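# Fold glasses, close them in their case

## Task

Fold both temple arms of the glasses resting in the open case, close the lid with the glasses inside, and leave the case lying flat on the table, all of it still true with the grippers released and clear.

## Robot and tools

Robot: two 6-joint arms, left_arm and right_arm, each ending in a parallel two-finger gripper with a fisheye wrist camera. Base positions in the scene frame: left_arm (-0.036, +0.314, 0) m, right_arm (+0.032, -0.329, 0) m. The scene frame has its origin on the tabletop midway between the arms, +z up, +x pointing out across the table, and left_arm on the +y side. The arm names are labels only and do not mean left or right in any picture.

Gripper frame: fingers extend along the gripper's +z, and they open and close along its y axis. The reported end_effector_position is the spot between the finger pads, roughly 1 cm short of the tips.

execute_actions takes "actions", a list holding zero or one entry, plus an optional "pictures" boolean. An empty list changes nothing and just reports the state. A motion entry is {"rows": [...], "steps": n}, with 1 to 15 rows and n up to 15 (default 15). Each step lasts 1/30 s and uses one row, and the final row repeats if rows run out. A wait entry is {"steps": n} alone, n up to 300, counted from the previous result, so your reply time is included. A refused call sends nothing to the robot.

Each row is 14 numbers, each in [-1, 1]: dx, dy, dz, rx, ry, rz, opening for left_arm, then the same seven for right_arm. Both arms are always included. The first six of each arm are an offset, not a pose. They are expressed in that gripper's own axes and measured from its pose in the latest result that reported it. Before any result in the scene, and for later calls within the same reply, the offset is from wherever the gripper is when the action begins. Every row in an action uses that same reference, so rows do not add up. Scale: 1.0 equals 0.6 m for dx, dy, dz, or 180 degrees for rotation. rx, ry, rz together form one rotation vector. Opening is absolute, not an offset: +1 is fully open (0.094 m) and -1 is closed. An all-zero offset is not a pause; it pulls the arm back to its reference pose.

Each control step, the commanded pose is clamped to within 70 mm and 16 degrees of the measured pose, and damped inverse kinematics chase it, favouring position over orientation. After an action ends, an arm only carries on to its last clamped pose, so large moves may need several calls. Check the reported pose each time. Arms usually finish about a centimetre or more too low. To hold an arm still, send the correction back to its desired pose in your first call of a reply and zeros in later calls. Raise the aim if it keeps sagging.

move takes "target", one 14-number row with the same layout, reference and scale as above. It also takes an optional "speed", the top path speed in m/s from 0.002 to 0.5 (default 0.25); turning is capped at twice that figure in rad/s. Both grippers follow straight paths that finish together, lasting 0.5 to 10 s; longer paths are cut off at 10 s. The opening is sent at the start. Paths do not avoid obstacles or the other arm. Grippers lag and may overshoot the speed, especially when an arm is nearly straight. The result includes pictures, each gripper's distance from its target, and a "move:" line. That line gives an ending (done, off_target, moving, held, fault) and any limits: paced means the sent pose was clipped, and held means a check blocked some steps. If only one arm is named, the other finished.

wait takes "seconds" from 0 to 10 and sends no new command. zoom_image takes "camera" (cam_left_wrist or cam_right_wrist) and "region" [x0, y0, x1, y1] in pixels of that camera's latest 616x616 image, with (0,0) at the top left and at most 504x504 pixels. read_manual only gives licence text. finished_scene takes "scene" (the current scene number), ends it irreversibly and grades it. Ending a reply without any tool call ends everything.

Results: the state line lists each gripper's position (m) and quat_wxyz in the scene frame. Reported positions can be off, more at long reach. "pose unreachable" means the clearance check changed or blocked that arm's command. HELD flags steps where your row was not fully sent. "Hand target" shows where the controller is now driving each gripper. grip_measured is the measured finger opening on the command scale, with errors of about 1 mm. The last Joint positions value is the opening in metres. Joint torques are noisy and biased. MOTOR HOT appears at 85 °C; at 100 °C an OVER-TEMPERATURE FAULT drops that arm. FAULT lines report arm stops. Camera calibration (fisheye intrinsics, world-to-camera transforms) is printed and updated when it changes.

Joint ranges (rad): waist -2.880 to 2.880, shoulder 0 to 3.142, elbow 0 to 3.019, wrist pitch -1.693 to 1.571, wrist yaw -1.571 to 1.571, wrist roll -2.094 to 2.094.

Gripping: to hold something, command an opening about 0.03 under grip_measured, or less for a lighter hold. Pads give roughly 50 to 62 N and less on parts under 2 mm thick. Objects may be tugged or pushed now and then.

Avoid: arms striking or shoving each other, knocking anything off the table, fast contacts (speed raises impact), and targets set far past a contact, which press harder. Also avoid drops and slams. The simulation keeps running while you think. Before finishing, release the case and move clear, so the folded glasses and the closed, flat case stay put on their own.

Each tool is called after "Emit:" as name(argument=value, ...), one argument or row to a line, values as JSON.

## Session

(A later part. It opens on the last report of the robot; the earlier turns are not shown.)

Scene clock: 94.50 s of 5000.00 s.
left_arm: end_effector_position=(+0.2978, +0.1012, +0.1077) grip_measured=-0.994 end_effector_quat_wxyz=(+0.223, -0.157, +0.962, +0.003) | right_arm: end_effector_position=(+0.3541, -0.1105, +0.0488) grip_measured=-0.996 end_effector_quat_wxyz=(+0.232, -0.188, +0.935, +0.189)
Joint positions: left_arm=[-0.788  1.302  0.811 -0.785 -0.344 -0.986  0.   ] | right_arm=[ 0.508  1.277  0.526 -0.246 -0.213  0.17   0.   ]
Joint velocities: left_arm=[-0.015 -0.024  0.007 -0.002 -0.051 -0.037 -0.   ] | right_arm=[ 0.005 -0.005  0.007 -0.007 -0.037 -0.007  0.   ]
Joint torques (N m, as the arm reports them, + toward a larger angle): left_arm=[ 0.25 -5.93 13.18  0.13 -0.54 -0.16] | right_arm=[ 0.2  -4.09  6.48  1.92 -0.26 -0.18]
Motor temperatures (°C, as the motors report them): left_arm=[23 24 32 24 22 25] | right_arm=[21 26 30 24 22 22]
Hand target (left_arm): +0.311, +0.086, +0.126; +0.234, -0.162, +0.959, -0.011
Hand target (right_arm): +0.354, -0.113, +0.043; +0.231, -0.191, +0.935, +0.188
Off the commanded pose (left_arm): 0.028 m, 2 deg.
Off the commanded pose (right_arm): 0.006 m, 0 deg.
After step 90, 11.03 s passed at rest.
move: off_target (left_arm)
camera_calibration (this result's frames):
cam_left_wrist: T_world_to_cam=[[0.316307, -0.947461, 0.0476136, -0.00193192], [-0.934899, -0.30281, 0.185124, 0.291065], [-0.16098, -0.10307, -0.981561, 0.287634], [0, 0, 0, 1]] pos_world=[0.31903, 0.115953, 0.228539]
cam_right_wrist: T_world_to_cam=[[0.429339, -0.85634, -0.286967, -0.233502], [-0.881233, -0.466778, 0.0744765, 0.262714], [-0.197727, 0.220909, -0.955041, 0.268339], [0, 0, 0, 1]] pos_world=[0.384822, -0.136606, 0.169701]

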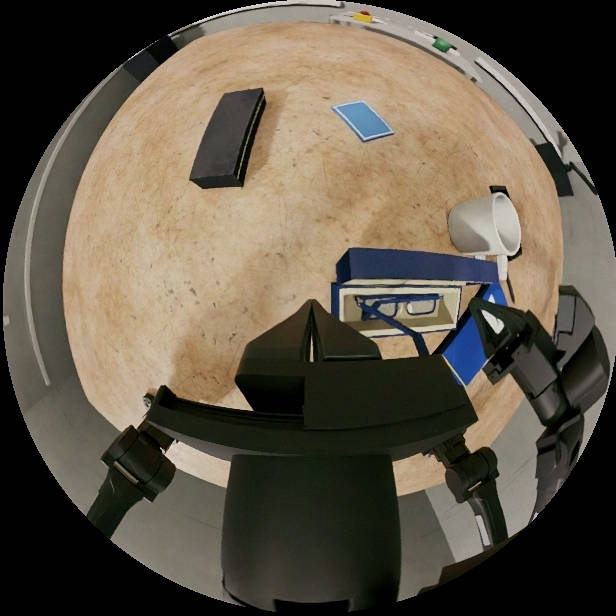

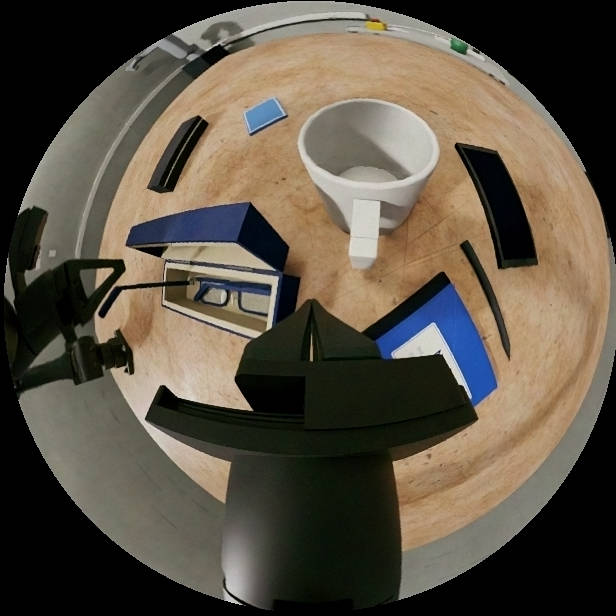

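Emit:
move(
  target=[0.005,-0.15,-0.01,0,0,0,-1,0.02,0.01,0.03,0,0,0,-1],
  speed=0.05,
)

Scene clock: 100.13 s of 5000.00 s.
left_arm: end_effector_position=(+0.3060, +0.0312, +0.0990) grip_measured=-0.994 end_effector_quat_wxyz=(+0.211, -0.152, +0.965, +0.017) | right_arm: end_effector_position=(+0.3510, -0.1020, +0.0364) grip_measured=-0.996 end_effector_quat_wxyz=(+0.237, -0.191, +0.933, +0.190)
Joint positions: left_arm=[-0.905  1.482  0.974 -0.847 -0.371 -1.103  0.   ] | right_arm=[ 0.538  1.314  0.508 -0.175 -0.196  0.19   0.   ]
Joint velocities: left_arm=[-0.005 -0.005 -0.012  0.002 -0.037  0.007 -0.   ] | right_arm=[-0.005 -0.015  0.007  0.002  0.007 -0.081 -0.   ]
Joint torques (N m, as the arm reports them, + toward a larger angle): left_arm=[ 0.65 -8.06 13.13  0.29 -0.56 -0.12] | right_arm=[ 1.38 -4.32  6.07  1.77  0.1   0.07]
Motor temperatures (°C, as the motors report them): left_arm=[23 24 33 23 22 25] | right_arm=[21 26 30 24 22 22]
Hand target (left_arm): +0.318, +0.014, +0.116; +0.222, -0.157, +0.962, +0.001
Hand target (right_arm): +0.348, -0.101, +0.030; +0.232, -0.188, +0.935, +0.189
Off the commanded pose (left_arm): 0.029 m, 2 deg.
Off the commanded pose (right_arm): 0.008 m, 1 deg.
After step 90, 0.53 s passed at rest.
move: off_target (left_arm)
camera_calibration (this result's frames):
cam_left_wrist: T_world_to_cam=[[0.313191, -0.949563, 0.0155278, -0.0662436], [-0.930759, -0.303658, 0.203664, 0.276114], [-0.188677, -0.0782384, -0.978918, 0.280603], [0, 0, 0, 1]] pos_world=[0.330686, 0.0428957, 0.219482]
cam_right_wrist: T_world_to_cam=[[0.43579, -0.853851, -0.284649, -0.230563], [-0.880052, -0.470531, 0.0641, 0.264422], [-0.188668, 0.222572, -0.956486, 0.251043], [0, 0, 0, 1]] pos_world=[0.380546, -0.128323, 0.15754]

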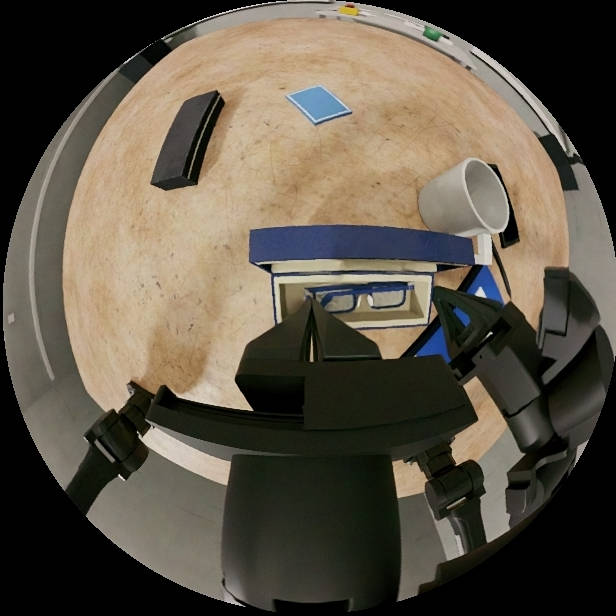

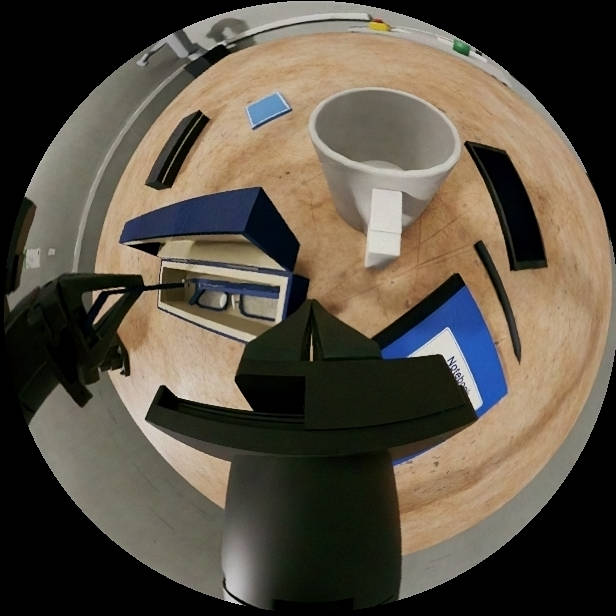

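Emit:
move(
  target=[-0.02,-0.1,-0.005,0,0,0,-1,0,0.015,0.01,0,0,0,-1],
  speed=0.04,
)

Scene clock: 104.90 s of 5000.00 s.
left_arm: end_effector_position=(+0.3158, +0.0058, +0.0896) grip_measured=-0.994 end_effector_quat_wxyz=(+0.199, -0.147, +0.968, +0.035) | right_arm: end_effector_position=(+0.3501, -0.1005, +0.0360) grip_measured=-0.996 end_effector_quat_wxyz=(+0.238, -0.190, +0.934, +0.185)
Joint positions: left_arm=[-0.928  1.58   1.065 -0.892 -0.374 -1.124  0.   ] | right_arm=[ 0.55   1.314  0.508 -0.175 -0.179  0.2    0.   ]
Joint velocities: left_arm=[-0.005 -0.015 -0.007 -0.002  0.037 -0.022 -0.001] | right_arm=[ 0.005  0.005  0.002  0.012  0.022 -0.022 -0.   ]
Joint torques (N m, as the arm reports them, + toward a larger angle): left_arm=[  1.26 -10.35   7.93   0.54  -0.44  -0.04] | right_arm=[ 0.76 -5.52  6.67  1.34 -0.08 -0.05]
Motor temperatures (°C, as the motors report them): left_arm=[23 25 34 23 22 25] | right_arm=[21 26 29 24 22 22]
Hand target (left_arm): +0.316, +0.006, +0.090; +0.200, -0.147, +0.968, +0.034
Hand target (right_arm): +0.350, -0.101, +0.036; +0.238, -0.190, +0.934, +0.185
Off the commanded pose (left_arm): 0.038 m, 3 deg.
Off the commanded pose (right_arm): 0.009 m, 1 deg.
move: held (left_arm, right_arm); limits=held; held on 12 of 53 steps (right_arm, left_arm), including the last (right_arm, left_arm)
pose unreachable (left arm): on one or more control steps of this call this arm could not follow its commanded pose, so it was not sent that pose on those steps. On the call's last step it was still not sent that pose. It may still have moved: this result reports where it is.
cause: the commanded pose would bring a part of the arm too close to another arm (this arm's wrist (the part past joint 4) and the other arm's wrist (the part past joint 4)).
pose unreachable (right arm): on one or more control steps of this call this arm could not follow its commanded pose, so it was not sent that pose on those steps. On the call's last step it was still not sent that pose. It may still have moved: this result reports where it is.
cause: the commanded pose would bring a part of the arm too close to another arm (this arm's wrist (the part past joint 4) and the other arm's wrist (the part past joint 4)).
camera_calibration (this result's frames):
cam_left_wrist: T_world_to_cam=[[0.310527, -0.950248, -0.0245457, -0.0888852], [-0.925323, -0.308092, 0.221034, 0.276173], [-0.2176, -0.0459244, -0.974957, 0.279879], [0, 0, 0, 1]] pos_world=[0.344052, 0.0134769, 0.209645]
cam_right_wrist: T_world_to_cam=[[0.431737, -0.858715, -0.276065, -0.228411], [-0.882984, -0.464867, 0.0650971, 0.265933], [-0.184233, 0.215656, -0.958932, 0.248], [0, 0, 0, 1]] pos_world=[0.379118, -0.125999, 0.157448]

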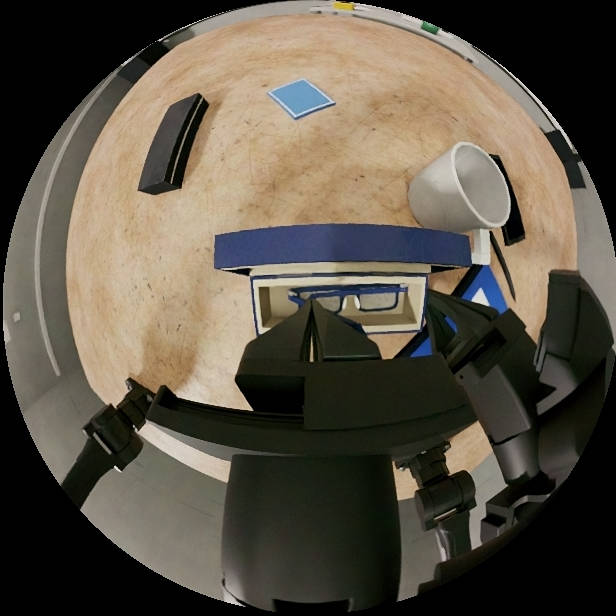

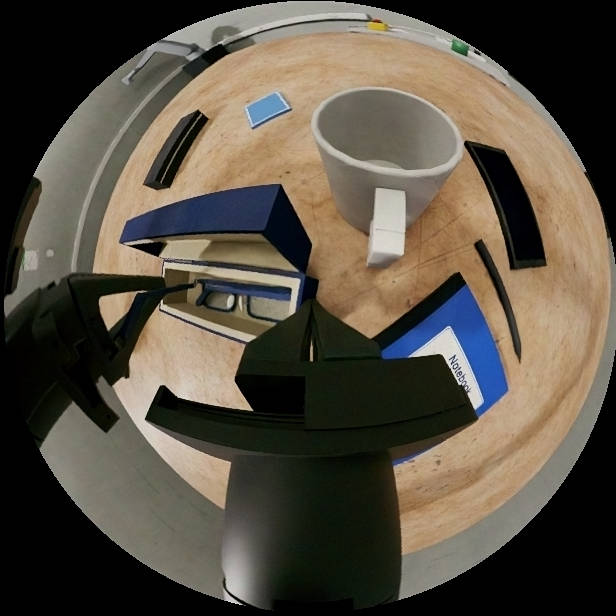

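Emit:
move(
  target=[0,-0.01,0,0.07,0,0,-1,0,0,0,-0.1,-0.03,0,-1],
  speed=0.08,
)

Emit:
move(
  target=[-0.01,-0.08,0,0,0,0,-1,0,0,0,0,0,0,-1],
  speed=0.04,
)

Scene clock: 111.37 s of 5000.00 s.
left_arm: end_effector_position=(+0.3127, +0.0020, +0.0787) grip_measured=-0.994 end_effector_quat_wxyz=(+0.202, -0.126, +0.970, -0.054) | right_arm: end_effector_position=(+0.3509, -0.0993, +0.0413) grip_measured=-0.996 end_effector_quat_wxyz=(+0.249, -0.212, +0.883, +0.337)
Joint positions: left_arm=[-0.899  1.511  0.938 -0.666 -0.263 -1.039  0.   ] | right_arm=[ 0.392  1.37   0.444  0.049 -0.567  0.126  0.   ]
Joint velocities: left_arm=[ 0.015 -0.005 -0.012  0.012  0.051  0.022  0.   ] | right_arm=[ 0.005 -0.005 -0.012  0.002  0.007  0.022  0.   ]
Joint torques (N m, as the arm reports them, + toward a larger angle): left_arm=[  1.74 -11.18   7.77   1.71  -0.2    0.09] | right_arm=[ 0.28 -4.32  5.44  1.95 -0.54 -0.15]
Motor temperatures (°C, as the motors report them): left_arm=[23 25 33 23 22 25] | right_arm=[21 26 29 24 22 22]
Hand target (left_arm): +0.318, +0.001, +0.090; +0.213, -0.126, +0.966, -0.071
Hand target (right_arm): +0.350, -0.101, +0.036; +0.248, -0.216, +0.882, +0.337
Off the commanded pose (left_arm): 0.012 m, 3 deg.
Off the commanded pose (right_arm): 0.005 m, 0 deg.
After step 90, 1.17 s passed at rest.
move: off_target (left_arm)
camera_calibration (this result's frames):
cam_left_wrist: T_world_to_cam=[[0.235614, -0.961712, 0.139985, -0.0812702], [-0.951282, -0.198748, 0.235715, 0.281304], [-0.198869, -0.188704, -0.961687, 0.261812], [0, 0, 0, 1]] pos_world=[0.338814, 0.027155, 0.19685]
cam_right_wrist: T_world_to_cam=[[0.531631, -0.67632, -0.509862, -0.233545], [-0.814036, -0.574253, -0.0870585, 0.238056], [-0.23391, 0.461329, -0.85584, 0.290499], [0, 0, 0, 1]] pos_world=[0.385897, -0.155263, 0.15027]

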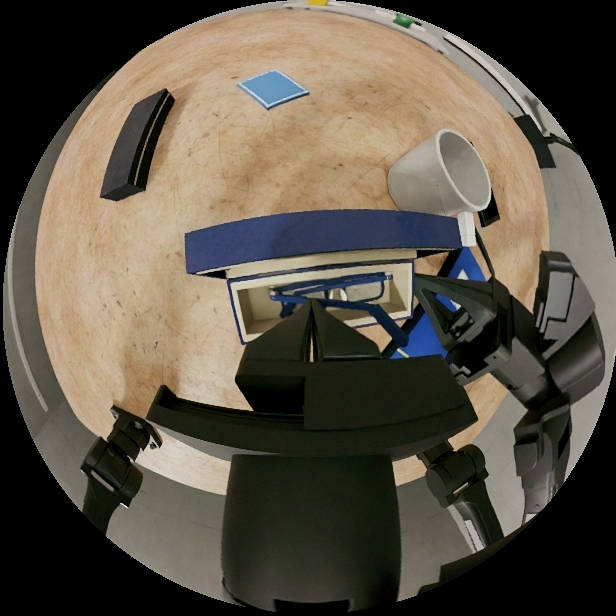

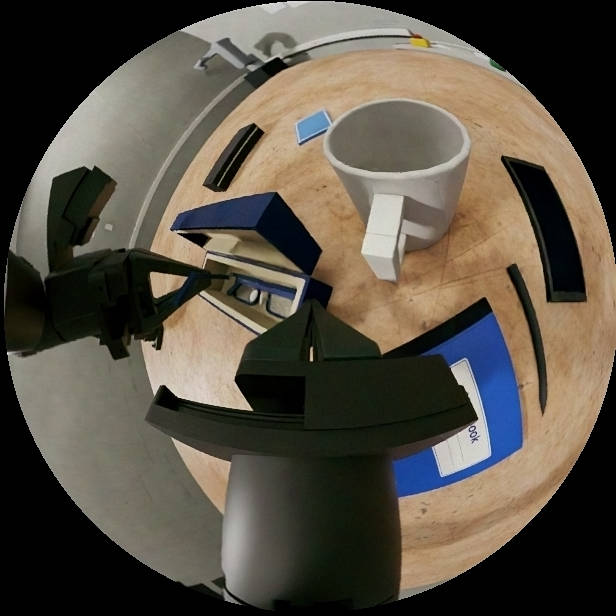

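Scene clock: 112.87 s of 5000.00 s.
left_arm: end_effector_position=(+0.3164, -0.0251, +0.0725) grip_measured=-0.994 end_effector_quat_wxyz=(+0.192, -0.122, +0.973, -0.042) | right_arm: end_effector_position=(+0.3509, -0.0993, +0.0413) grip_measured=-0.996 end_effector_quat_wxyz=(+0.249, -0.212, +0.883, +0.337)
Joint positions: left_arm=[-0.934  1.589  1.02  -0.711 -0.272 -1.07   0.   ] | right_arm=[ 0.392  1.37   0.444  0.049 -0.567  0.126  0.   ]
Joint velocities: left_arm=[ 0.005 -0.024 -0.017 -0.002  0.022 -0.125  0.001] | right_arm=[ 0.005 -0.015  0.017 -0.007  0.007  0.022  0.001]
Joint torques (N m, as the arm reports them, + toward a larger angle): left_arm=[ 0.62 -9.5  12.77  0.36 -0.51 -0.12] | right_arm=[ 0.76 -5.54  5.99  1.44 -0.27 -0.07]
Motor temperatures (°C, as the motors report them): left_arm=[23 25 33 23 22 25] | right_arm=[21 26 29 24 22 22]
Hand target (left_arm): +0.327, -0.043, +0.088; +0.201, -0.126, +0.970, -0.055
Hand target (right_arm): +0.351, -0.099, +0.041; +0.249, -0.212, +0.883, +0.337
Off the commanded pose (left_arm): 0.027 m, 2 deg.
Off the commanded pose (right_arm): 0.000 m, 0 deg.
move: off_target (left_arm)
camera_calibration (this result's frames):
cam_left_wrist: T_world_to_cam=[[0.233772, -0.96586, 0.111651, -0.10484], [-0.946748, -0.199976, 0.252343, 0.278194], [-0.221401, -0.164696, -0.961175, 0.259106], [0, 0, 0, 1]] pos_world=[0.345255, -0.00295491, 0.190551]
cam_right_wrist: T_world_to_cam=[[0.531631, -0.67632, -0.509862, -0.233545], [-0.814036, -0.574253, -0.0870585, 0.238056], [-0.23391, 0.461329, -0.85584, 0.290499], [0, 0, 0, 1]] pos_world=[0.385897, -0.155263, 0.15027]

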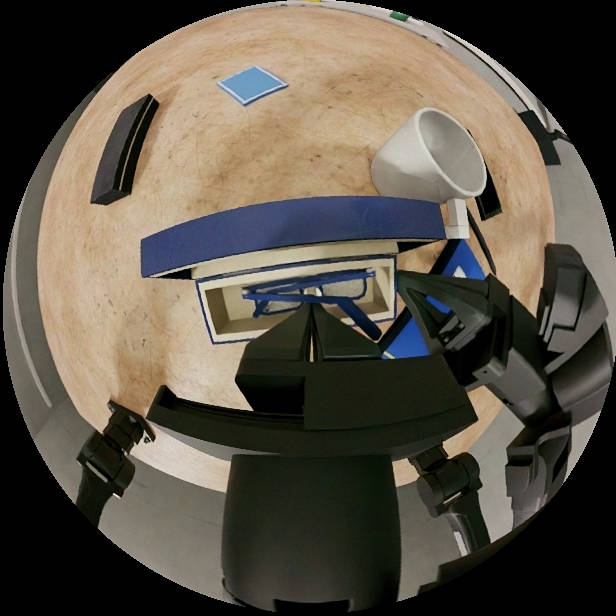

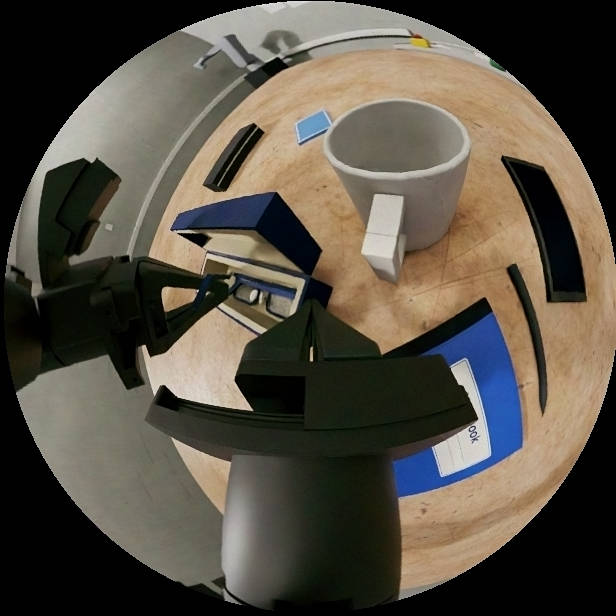

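Emit:
move(
  target=[-0.05,-0.035,-0.1,0,-0.05,0,-1,0,0,-0.12,0,0,0,-1],
  speed=0.07,
)

Emit:
move(
  target=[-0.05,-0.025,0.0,0,0,0,-1,0,0,0,0,0,0,-1],
  speed=0.05,
)

Scene clock: 122.23 s of 5000.00 s.
left_arm: end_effector_position=(+0.3150, -0.0182, +0.1090) grip_measured=-0.994 end_effector_quat_wxyz=(+0.249, -0.117, +0.961, -0.005) | right_arm: end_effector_position=(+0.3306, -0.1479, +0.0874) grip_measured=-0.996 end_effector_quat_wxyz=(+0.246, -0.208, +0.884, +0.338)
Joint positions: left_arm=[-0.977  1.536  1.043 -0.79  -0.42  -1.084  0.   ] | right_arm=[ 0.246  1.117  0.435 -0.28  -0.656 -0.008  0.   ]
Joint velocities: left_arm=[-0.005 -0.005 -0.002 -0.002 -0.051 -0.037 -0.   ] | right_arm=[-0.005 -0.005 -0.002 -0.032 -0.037 -0.066 -0.   ]
Joint torques (N m, as the arm reports them, + toward a larger angle): left_arm=[  0.29 -11.93  13.41   0.37  -0.61  -0.17] | right_arm=[ 0.2  -4.11  7.17  0.8  -0.52 -0.18]
Motor temperatures (°C, as the motors report them): left_arm=[23 25 34 23 22 25] | right_arm=[21 26 29 24 22 22]
Hand target (left_arm): +0.324, -0.035, +0.142; +0.267, -0.125, +0.955, -0.034
Hand target (right_arm): +0.330, -0.150, +0.089; +0.249, -0.212, +0.883, +0.337
Off the commanded pose (left_arm): 0.038 m, 4 deg.
Off the commanded pose (right_arm): 0.002 m, 1 deg.
After step 90, 4.87 s passed at rest.
move: off_target (left_arm)
camera_calibration (this result's frames):
cam_left_wrist: T_world_to_cam=[[0.236947, -0.97011, 0.0523646, -0.0964651], [-0.964708, -0.22857, 0.130747, 0.287435], [-0.11487, -0.0814965, -0.990032, 0.266095], [0, 0, 0, 1]] pos_world=[0.330714, -0.00619697, 0.230913]
cam_right_wrist: T_world_to_cam=[[0.523645, -0.678414, -0.515315, -0.229338], [-0.817762, -0.569862, -0.0807548, 0.198982], [-0.238874, 0.463692, -0.853187, 0.349384], [0, 0, 0, 1]] pos_world=[0.366271, -0.2042, 0.195977]

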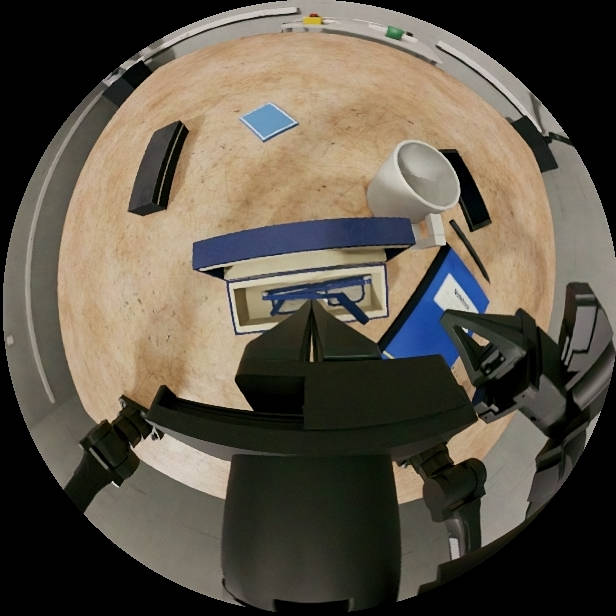

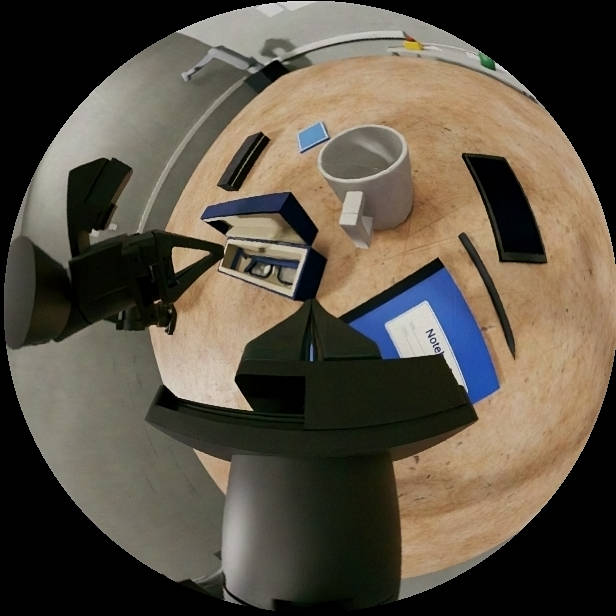

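Scene clock: 123.27 s of 5000.00 s.
left_arm: end_effector_position=(+0.3293, -0.0134, +0.1080) grip_measured=-0.994 end_effector_quat_wxyz=(+0.243, -0.116, +0.963, +0.007) | right_arm: end_effector_position=(+0.3306, -0.1479, +0.0874) grip_measured=-0.996 end_effector_quat_wxyz=(+0.246, -0.208, +0.884, +0.338)
Joint positions: left_arm=[-0.945  1.561  1.074 -0.81  -0.413 -1.054  0.   ] | right_arm=[ 0.246  1.117  0.435 -0.28  -0.656 -0.008  0.   ]
Joint velocities: left_arm=[-0.005 -0.005  0.017  0.007  0.022 -0.037  0.001] | right_arm=[-0.005 -0.005 -0.002  0.017  0.022  0.022  0.001]
Joint torques (N m, as the arm reports them, + toward a larger angle): left_arm=[ 1.18 -9.66 13.2   0.25 -0.38  0.09] | right_arm=[ 0.78 -3.47  7.33  1.3  -0.35 -0.07]
Motor temperatures (°C, as the motors report them): left_arm=[23 25 34 23 22 25] | right_arm=[21 26 29 24 22 22]
Hand target (left_arm): +0.343, -0.025, +0.124; +0.250, -0.117, +0.961, -0.004
Hand target (right_arm): +0.331, -0.148, +0.087; +0.246, -0.208, +0.884, +0.338
Off the commanded pose (left_arm): 0.025 m, 2 deg.
Off the commanded pose (right_arm): 0.000 m, 0 deg.
move: off_target (left_arm)
camera_calibration (this result's frames):
cam_left_wrist: T_world_to_cam=[[0.241324, -0.97002, 0.028689, -0.0941168], [-0.961631, -0.235052, 0.141481, 0.300247], [-0.130496, -0.0617309, -0.989525, 0.27254], [0, 0, 0, 1]] pos_world=[0.347005, -0.00389735, 0.229907]
cam_right_wrist: T_world_to_cam=[[0.523645, -0.678414, -0.515315, -0.229338], [-0.817762, -0.569862, -0.0807548, 0.198982], [-0.238874, 0.463692, -0.853187, 0.349384], [0, 0, 0, 1]] pos_world=[0.366271, -0.2042, 0.195977]

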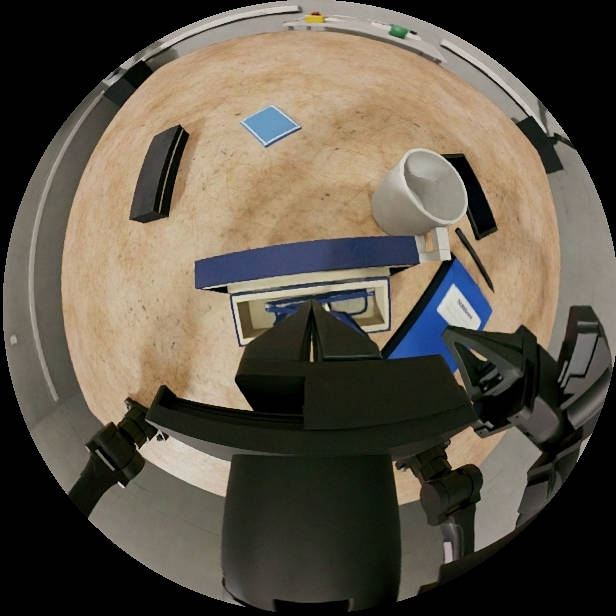

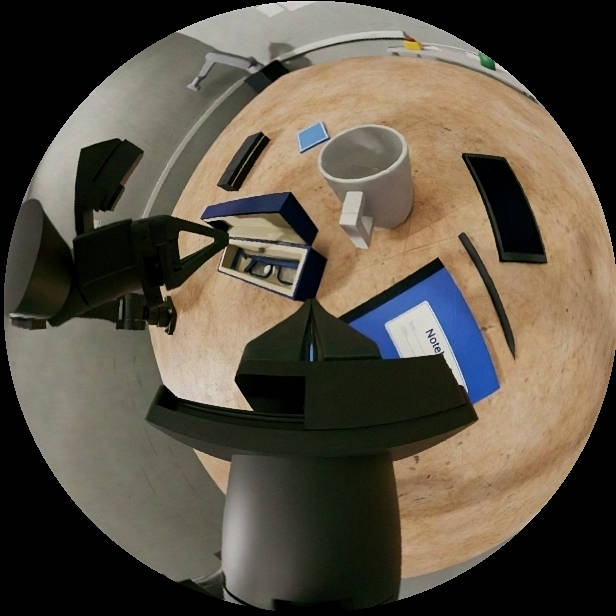

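Emit:
move(
  target=[0.042,-0.035,0.07,0,0,0,-1,0,0,0,0,0,0,-1],
  speed=0.035,
)

Emit:
zoom_image(
  camera="cam_right_wrist",
  region=[170,170,350,320],
)

Scene clock: 129.13 s of 5000.00 s.
left_arm: end_effector_position=(+0.3324, -0.0325, +0.0645) grip_measured=-0.994 end_effector_quat_wxyz=(+0.240, -0.115, +0.964, +0.009) | right_arm: end_effector_position=(+0.3306, -0.1479, +0.0874) grip_measured=-0.996 end_effector_quat_wxyz=(+0.246, -0.208, +0.884, +0.338)
Joint positions: left_arm=[-0.966  1.666  1.074 -0.721 -0.417 -1.074  0.   ] | right_arm=[ 0.246  1.117  0.435 -0.28  -0.656 -0.008  0.   ]
Joint velocities: left_arm=[-0.005 -0.034 -0.017  0.017 -0.066 -0.037 -0.   ] | right_arm=[-0.005  0.005  0.012  0.002 -0.007 -0.095 -0.   ]
Joint torques (N m, as the arm reports them, + toward a larger angle): left_arm=[  0.24 -10.26   7.61   1.05  -0.57  -0.19] | right_arm=[ 0.77 -3.48  7.33  1.28 -0.35 -0.07]
Motor temperatures (°C, as the motors report them): left_arm=[23 25 34 23 22 25] | right_arm=[21 26 29 24 22 22]
Hand target (left_arm): +0.331, -0.036, +0.059; +0.242, -0.116, +0.963, +0.006
Hand target (right_arm): +0.331, -0.148, +0.087; +0.246, -0.208, +0.884, +0.338
Off the commanded pose (left_arm): 0.006 m, 0 deg.
Off the commanded pose (right_arm): 0.000 m, 0 deg.
After step 90, 1.00 s passed at rest.
move: done
camera_calibration (this result's frames):
cam_left_wrist: T_world_to_cam=[[0.239075, -0.970738, 0.0226052, -0.110945], [-0.961425, -0.233392, 0.145571, 0.304574], [-0.136035, -0.0565356, -0.98909, 0.230665], [0, 0, 0, 1]] pos_world=[0.350728, -0.0235731, 0.186319]
cam_right_wrist: T_world_to_cam=[[0.523645, -0.678414, -0.515315, -0.229338], [-0.817762, -0.569862, -0.0807548, 0.198982], [-0.238874, 0.463692, -0.853187, 0.349384], [0, 0, 0, 1]] pos_world=[0.366271, -0.2042, 0.195977]

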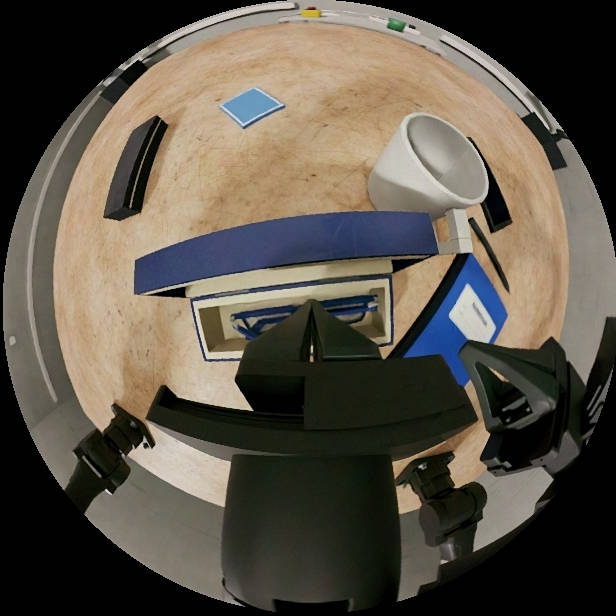

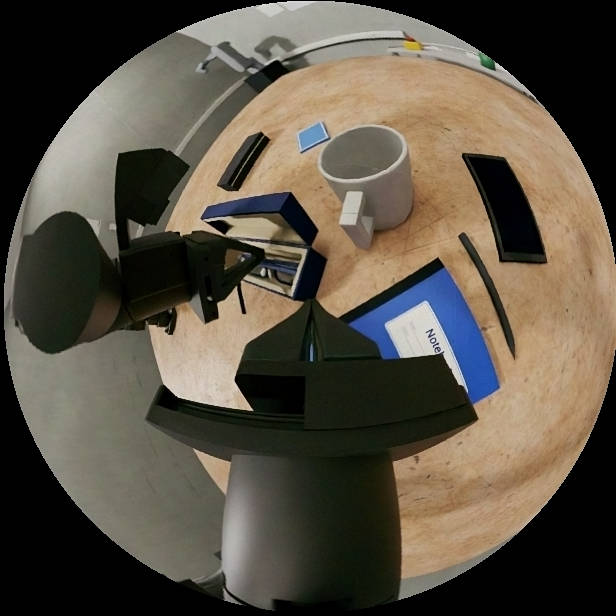

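Region (170, 170, 350, 320) of cam_right_wrist's 616x616 image, scaled by 2.800, with more detail than that image has.

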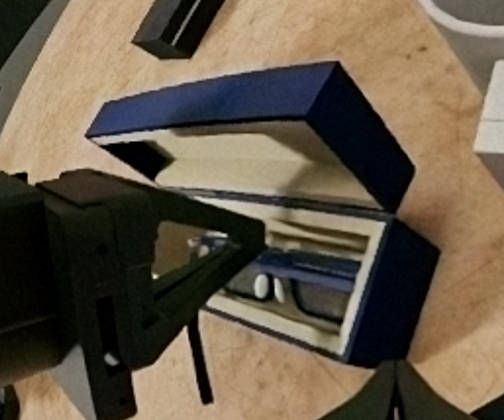

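Emit:
move(
  target=[0,-0.03,-0.14,0,0,0,-1,0,0,0,0,0,0,-1],
  speed=0.06,
)

Emit:
zoom_image(
  camera="cam_right_wrist",
  region=[170,170,350,320],
)

Emit:
zoom_image(
  camera="cam_left_wrist",
  region=[190,180,430,360],
)

Scene clock: 136.87 s of 5000.00 s.
left_arm: end_effector_position=(+0.2889, -0.0384, +0.1078) grip_measured=-0.994 end_effector_quat_wxyz=(+0.223, -0.105, +0.969, +0.038) | right_arm: end_effector_position=(+0.3306, -0.1479, +0.0874) grip_measured=-0.996 end_effector_quat_wxyz=(+0.246, -0.208, +0.884, +0.338)
Joint positions: left_arm=[-1.05   1.594  1.127 -0.951 -0.431 -1.158  0.   ] | right_arm=[ 0.246  1.117  0.435 -0.28  -0.656 -0.008  0.   ]
Joint velocities: left_arm=[-0.015  0.005 -0.002 -0.007 -0.037  0.051 -0.001] | right_arm=[-0.005  0.005 -0.007  0.012  0.007 -0.037  0.   ]
Joint torques (N m, as the arm reports them, + toward a larger angle): left_arm=[ -0.02 -12.94  12.98  -0.03  -0.62  -0.24] | right_arm=[ 0.76 -3.47  7.33  1.3  -0.35 -0.07]
Motor temperatures (°C, as the motors report them): left_arm=[23 25 34 23 22 25] | right_arm=[21 26 30 24 22 22]
Hand target (left_arm): +0.297, -0.055, +0.140; +0.239, -0.115, +0.964, +0.008
Hand target (right_arm): +0.331, -0.148, +0.087; +0.246, -0.208, +0.884, +0.338
Off the commanded pose (left_arm): 0.037 m, 4 deg.
Off the commanded pose (right_arm): 0.000 m, 0 deg.
After step 90, 2.97 s passed at rest.
move: off_target (left_arm)
camera_calibration (this result's frames):
cam_left_wrist: T_world_to_cam=[[0.233146, -0.971503, -0.0427159, -0.0986099], [-0.955786, -0.237026, 0.174043, 0.25028], [-0.179208, 0.000249862, -0.983811, 0.281365], [0, 0, 0, 1]] pos_world=[0.312628, -0.0365472, 0.229039]
cam_right_wrist: T_world_to_cam=[[0.523645, -0.678414, -0.515315, -0.229338], [-0.817762, -0.569862, -0.0807548, 0.198982], [-0.238874, 0.463692, -0.853187, 0.349384], [0, 0, 0, 1]] pos_world=[0.366271, -0.2042, 0.195977]

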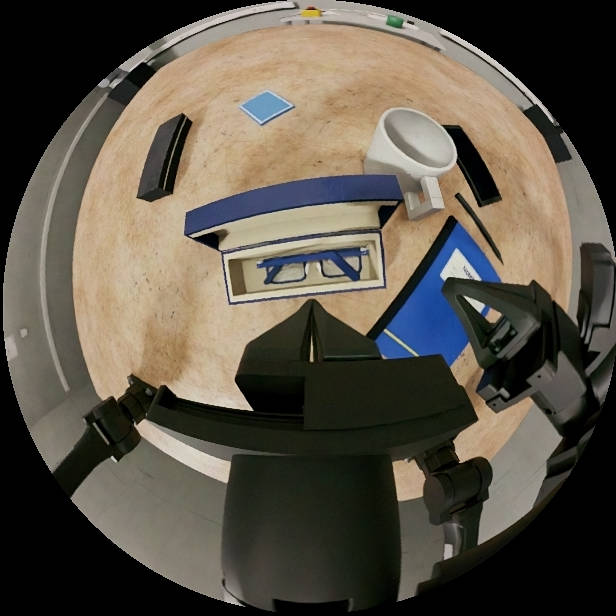

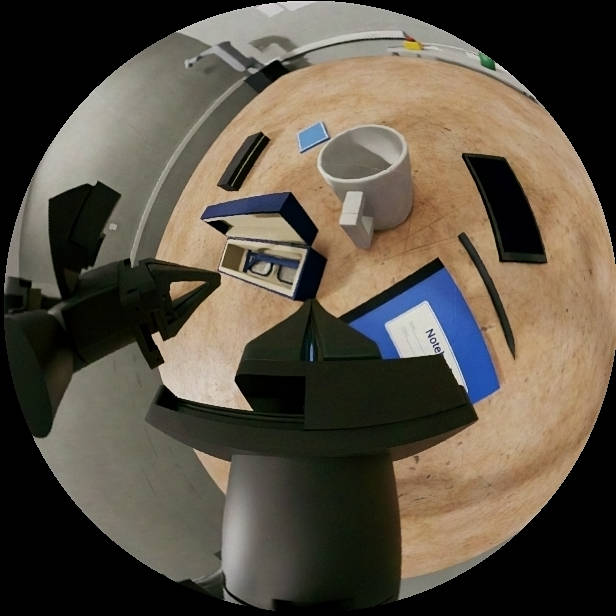

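Region (170, 170, 350, 320) of cam_right_wrist's 616x616 image, scaled by 2.800, with more detail than that image has.

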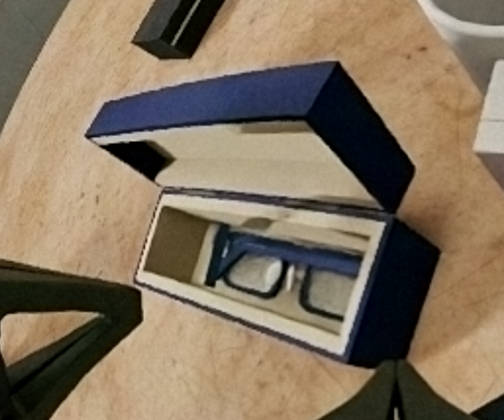

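Region (190, 180, 430, 360) of cam_left_wrist's 616x616 image, scaled by 2.100, with more detail than that image has; it fills the top 378 rows of this view, and the rest is white.

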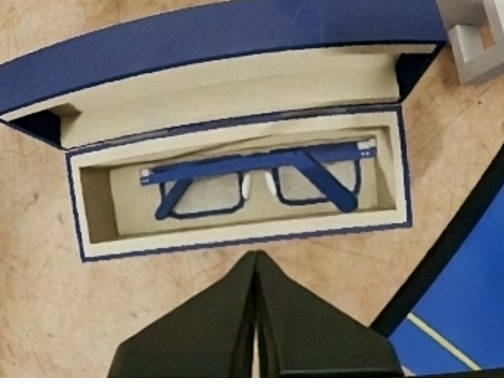

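Emit:
move(
  target=[-0.047,-0.02,0.05,0,0,0,-1,0,0,0,0,0,0,-1],
  speed=0.06,
)

Emit:
move(
  target=[0.025,-0.003,0.065,0,0,0,-1,0,0,0,0,0,0,-1],
  speed=0.03,
)

Emit:
zoom_image(
  camera="cam_right_wrist",
  region=[170,170,350,320],
)

Scene clock: 143.57 s of 5000.00 s.
left_arm: end_effector_position=(+0.3130, -0.0242, +0.0791) grip_measured=-0.994 end_effector_quat_wxyz=(+0.211, -0.103, +0.970, +0.060) | right_arm: end_effector_position=(+0.3306, -0.1479, +0.0874) grip_measured=-0.996 end_effector_quat_wxyz=(+0.246, -0.208, +0.884, +0.338)
Joint positions: left_arm=[-0.989  1.659  1.127 -0.911 -0.425 -1.099  0.   ] | right_arm=[ 0.246  1.117  0.435 -0.28  -0.656 -0.008  0.   ]
Joint velocities: left_arm=[ 0.005 -0.005  0.007 -0.012  0.037 -0.007 -0.   ] | right_arm=[ 0.005 -0.005  0.017 -0.002 -0.037 -0.007 -0.   ]
Joint torques (N m, as the arm reports them, + toward a larger angle): left_arm=[  2.45 -10.54  11.95   1.11  -0.36   0.02] | right_arm=[ 0.73 -3.53  7.33  1.29 -0.35 -0.07]
Motor temperatures (°C, as the motors report them): left_arm=[23 26 34 23 22 25] | right_arm=[21 26 30 24 22 22]
Hand target (left_arm): +0.328, -0.040, +0.093; +0.223, -0.105, +0.968, +0.039
Hand target (right_arm): +0.331, -0.148, +0.087; +0.246, -0.208, +0.884, +0.338
Off the commanded pose (left_arm): 0.027 m, 3 deg.
Off the commanded pose (right_arm): 0.000 m, 0 deg.
After step 90, 2.63 s passed at rest.
move: off_target (left_arm)
camera_calibration (this result's frames):
cam_left_wrist: T_world_to_cam=[[0.237687, -0.967272, -0.0888252, -0.089247], [-0.949208, -0.250708, 0.19013, 0.278023], [-0.206177, 0.039122, -0.977732, 0.266344], [0, 0, 0, 1]] pos_world=[0.340029, -0.0270432, 0.199625]
cam_right_wrist: T_world_to_cam=[[0.523645, -0.678414, -0.515315, -0.229338], [-0.817762, -0.569862, -0.0807548, 0.198982], [-0.238874, 0.463692, -0.853187, 0.349384], [0, 0, 0, 1]] pos_world=[0.366271, -0.2042, 0.195977]

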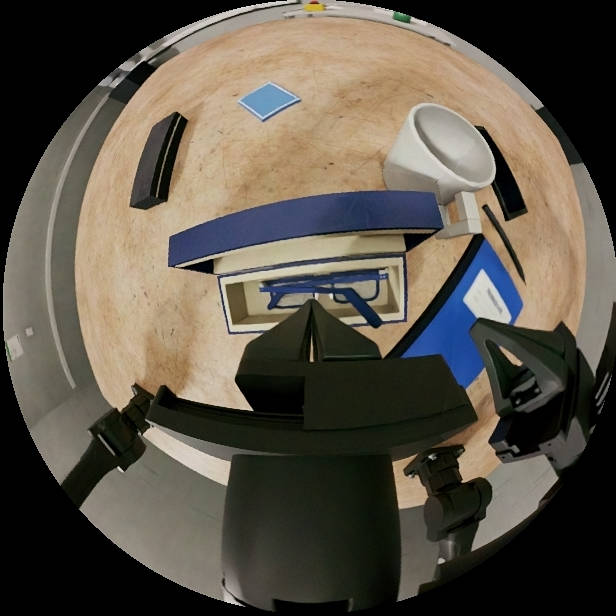

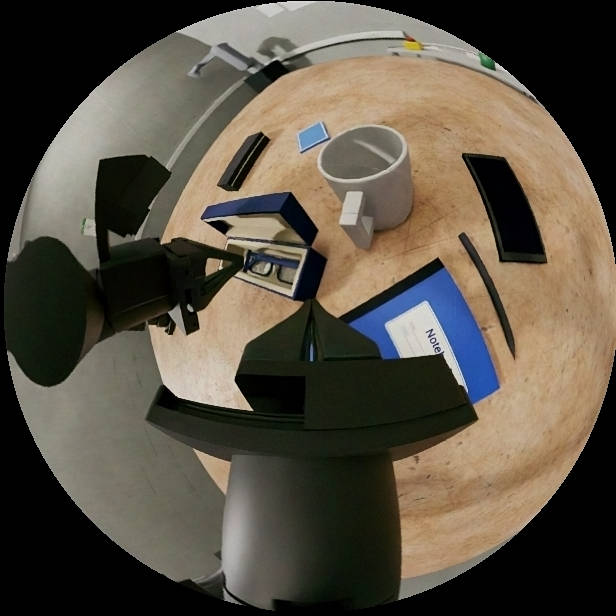

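Scene clock: 145.40 s of 5000.00 s.
left_arm: end_effector_position=(+0.3141, -0.0248, +0.0467) grip_measured=-0.994 end_effector_quat_wxyz=(+0.215, -0.104, +0.970, +0.056) | right_arm: end_effector_position=(+0.3306, -0.1479, +0.0874) grip_measured=-0.996 end_effector_quat_wxyz=(+0.246, -0.208, +0.884, +0.338)
Joint positions: left_arm=[-0.989  1.704  1.085 -0.813 -0.426 -1.099  0.   ] | right_arm=[ 0.246  1.117  0.435 -0.28  -0.656 -0.008  0.   ]
Joint velocities: left_arm=[ 0.005 -0.005 -0.002 -0.007 -0.037 -0.022 -0.001] | right_arm=[-0.005 -0.015 -0.002 -0.002  0.022 -0.051 -0.001]
Joint torques (N m, as the arm reports them, + toward a larger angle): left_arm=[  1.58 -10.01   6.81   1.02  -0.43   0.  ] | right_arm=[ 0.72 -3.51  7.32  1.3  -0.35 -0.07]
Motor temperatures (°C, as the motors report them): left_arm=[23 26 34 23 22 25] | right_arm=[21 26 30 24 22 22]
Hand target (left_arm): +0.315, -0.022, +0.037; +0.211, -0.103, +0.970, +0.060
Hand target (right_arm): +0.331, -0.148, +0.087; +0.246, -0.208, +0.884, +0.338
Off the commanded pose (left_arm): 0.010 m, 1 deg.
Off the commanded pose (right_arm): 0.000 m, 0 deg.
move: done
camera_calibration (this result's frames):
cam_left_wrist: T_world_to_cam=[[0.238839, -0.967881, -0.0785031, -0.0938371], [-0.950531, -0.249559, 0.18496, 0.285742], [-0.198611, 0.030444, -0.979606, 0.232442], [0, 0, 0, 1]] pos_world=[0.340184, -0.02659, 0.167484]
cam_right_wrist: T_world_to_cam=[[0.523645, -0.678414, -0.515315, -0.229338], [-0.817762, -0.569862, -0.0807548, 0.198982], [-0.238874, 0.463692, -0.853187, 0.349384], [0, 0, 0, 1]] pos_world=[0.366271, -0.2042, 0.195977]

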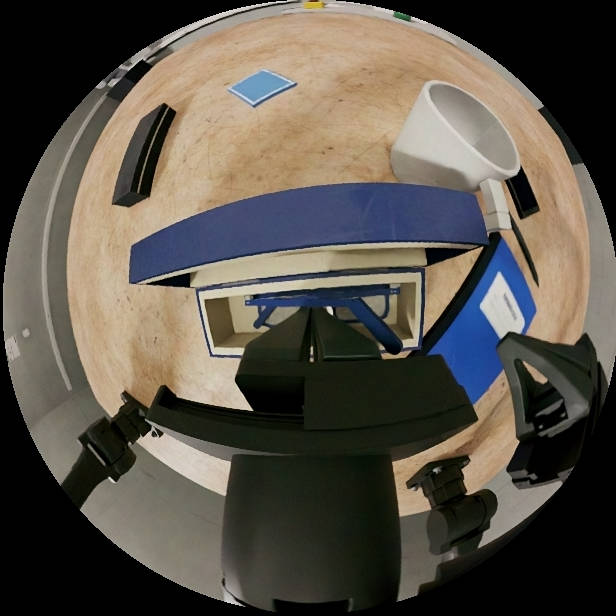

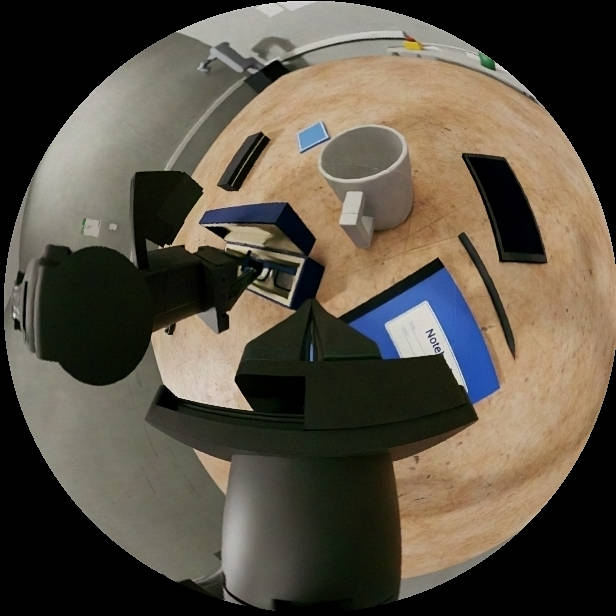

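Region (170, 170, 350, 320) of cam_right_wrist's 616x616 image, scaled by 2.800, with more detail than that image has.

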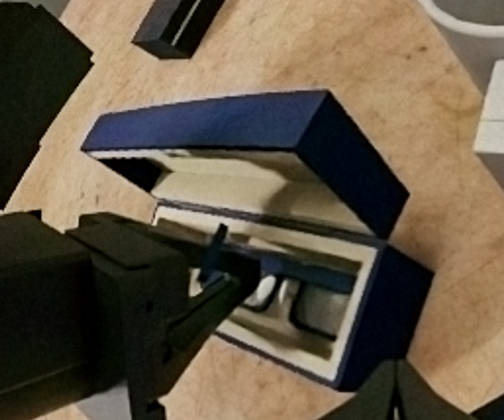

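Emit:
move(
  target=[-0.055,0,-0.1,0,0,0,-1,0,0,0,0,0,0,-1],
  speed=0.1,
)

Emit:
zoom_image(
  camera="cam_right_wrist",
  region=[120,120,400,360],
)

Scene clock: 161.80 s of 5000.00 s.
left_arm: end_effector_position=(+0.3074, -0.0160, +0.0894) grip_measured=-0.994 end_effector_quat_wxyz=(+0.201, -0.099, +0.971, +0.077) | right_arm: end_effector_position=(+0.3306, -0.1479, +0.0874) grip_measured=-0.996 end_effector_quat_wxyz=(+0.246, -0.208, +0.884, +0.338)
Joint positions: left_arm=[-0.989  1.643  1.139 -0.981 -0.426 -1.099  0.   ] | right_arm=[ 0.246  1.117  0.435 -0.28  -0.656 -0.008  0.   ]
Joint velocities: left_arm=[-0.015 -0.015  0.007 -0.007  0.007  0.007  0.   ] | right_arm=[-0.005 -0.015  0.002  0.007  0.022 -0.022  0.001]
Joint torques (N m, as the arm reports them, + toward a larger angle): left_arm=[  1.72 -12.98  12.21   0.03  -0.47   0.  ] | right_arm=[ 0.75 -3.46  7.33  1.29 -0.35 -0.07]
Motor temperatures (°C, as the motors report them): left_arm=[23 26 32 23 22 25] | right_arm=[21 26 30 24 22 22]
Hand target (left_arm): +0.320, -0.028, +0.115; +0.215, -0.104, +0.969, +0.055
Hand target (right_arm): +0.331, -0.148, +0.087; +0.246, -0.208, +0.884, +0.338
Off the commanded pose (left_arm): 0.031 m, 3 deg.
Off the commanded pose (right_arm): 0.000 m, 0 deg.
After step 90, 12.33 s passed at rest.
move: off_target (left_arm)
camera_calibration (this result's frames):
cam_left_wrist: T_world_to_cam=[[0.235577, -0.963644, -0.126071, -0.075033], [-0.94432, -0.257629, 0.204666, 0.26981], [-0.229704, 0.070837, -0.970679, 0.28203], [0, 0, 0, 1]] pos_world=[0.337246, -0.0227725, 0.20908]
cam_right_wrist: T_world_to_cam=[[0.523645, -0.678414, -0.515315, -0.229338], [-0.817762, -0.569862, -0.0807548, 0.198982], [-0.238874, 0.463692, -0.853187, 0.349384], [0, 0, 0, 1]] pos_world=[0.366271, -0.2042, 0.195977]

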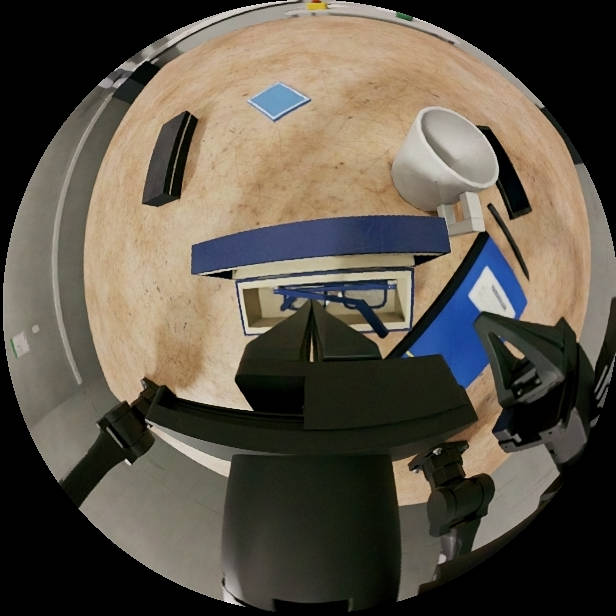

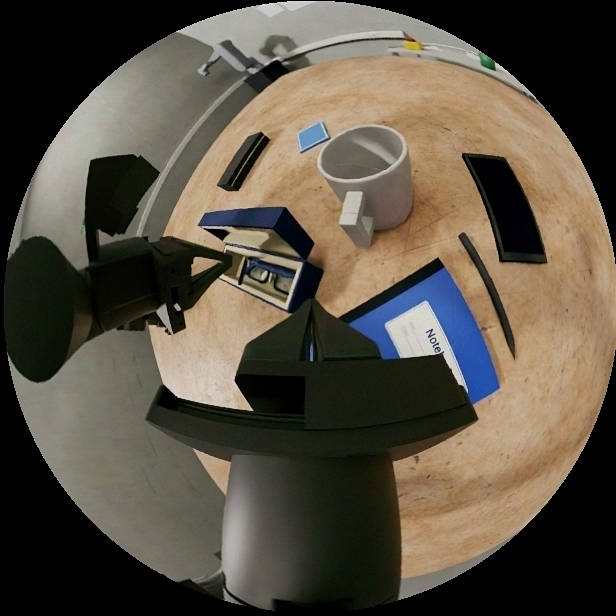

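Region (120, 120, 400, 360) of cam_right_wrist's 616x616 image, scaled by 1.800, with more detail than that image has; it fills the top 432 rows of this view, and the rest is white.

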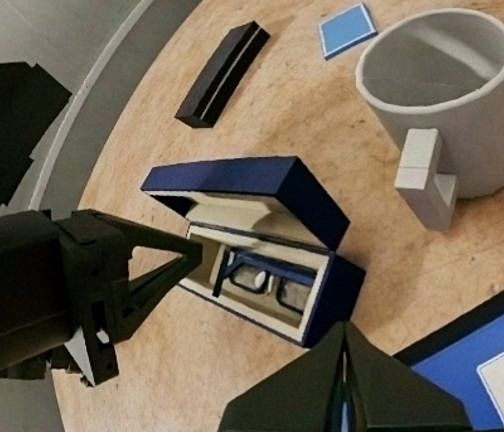

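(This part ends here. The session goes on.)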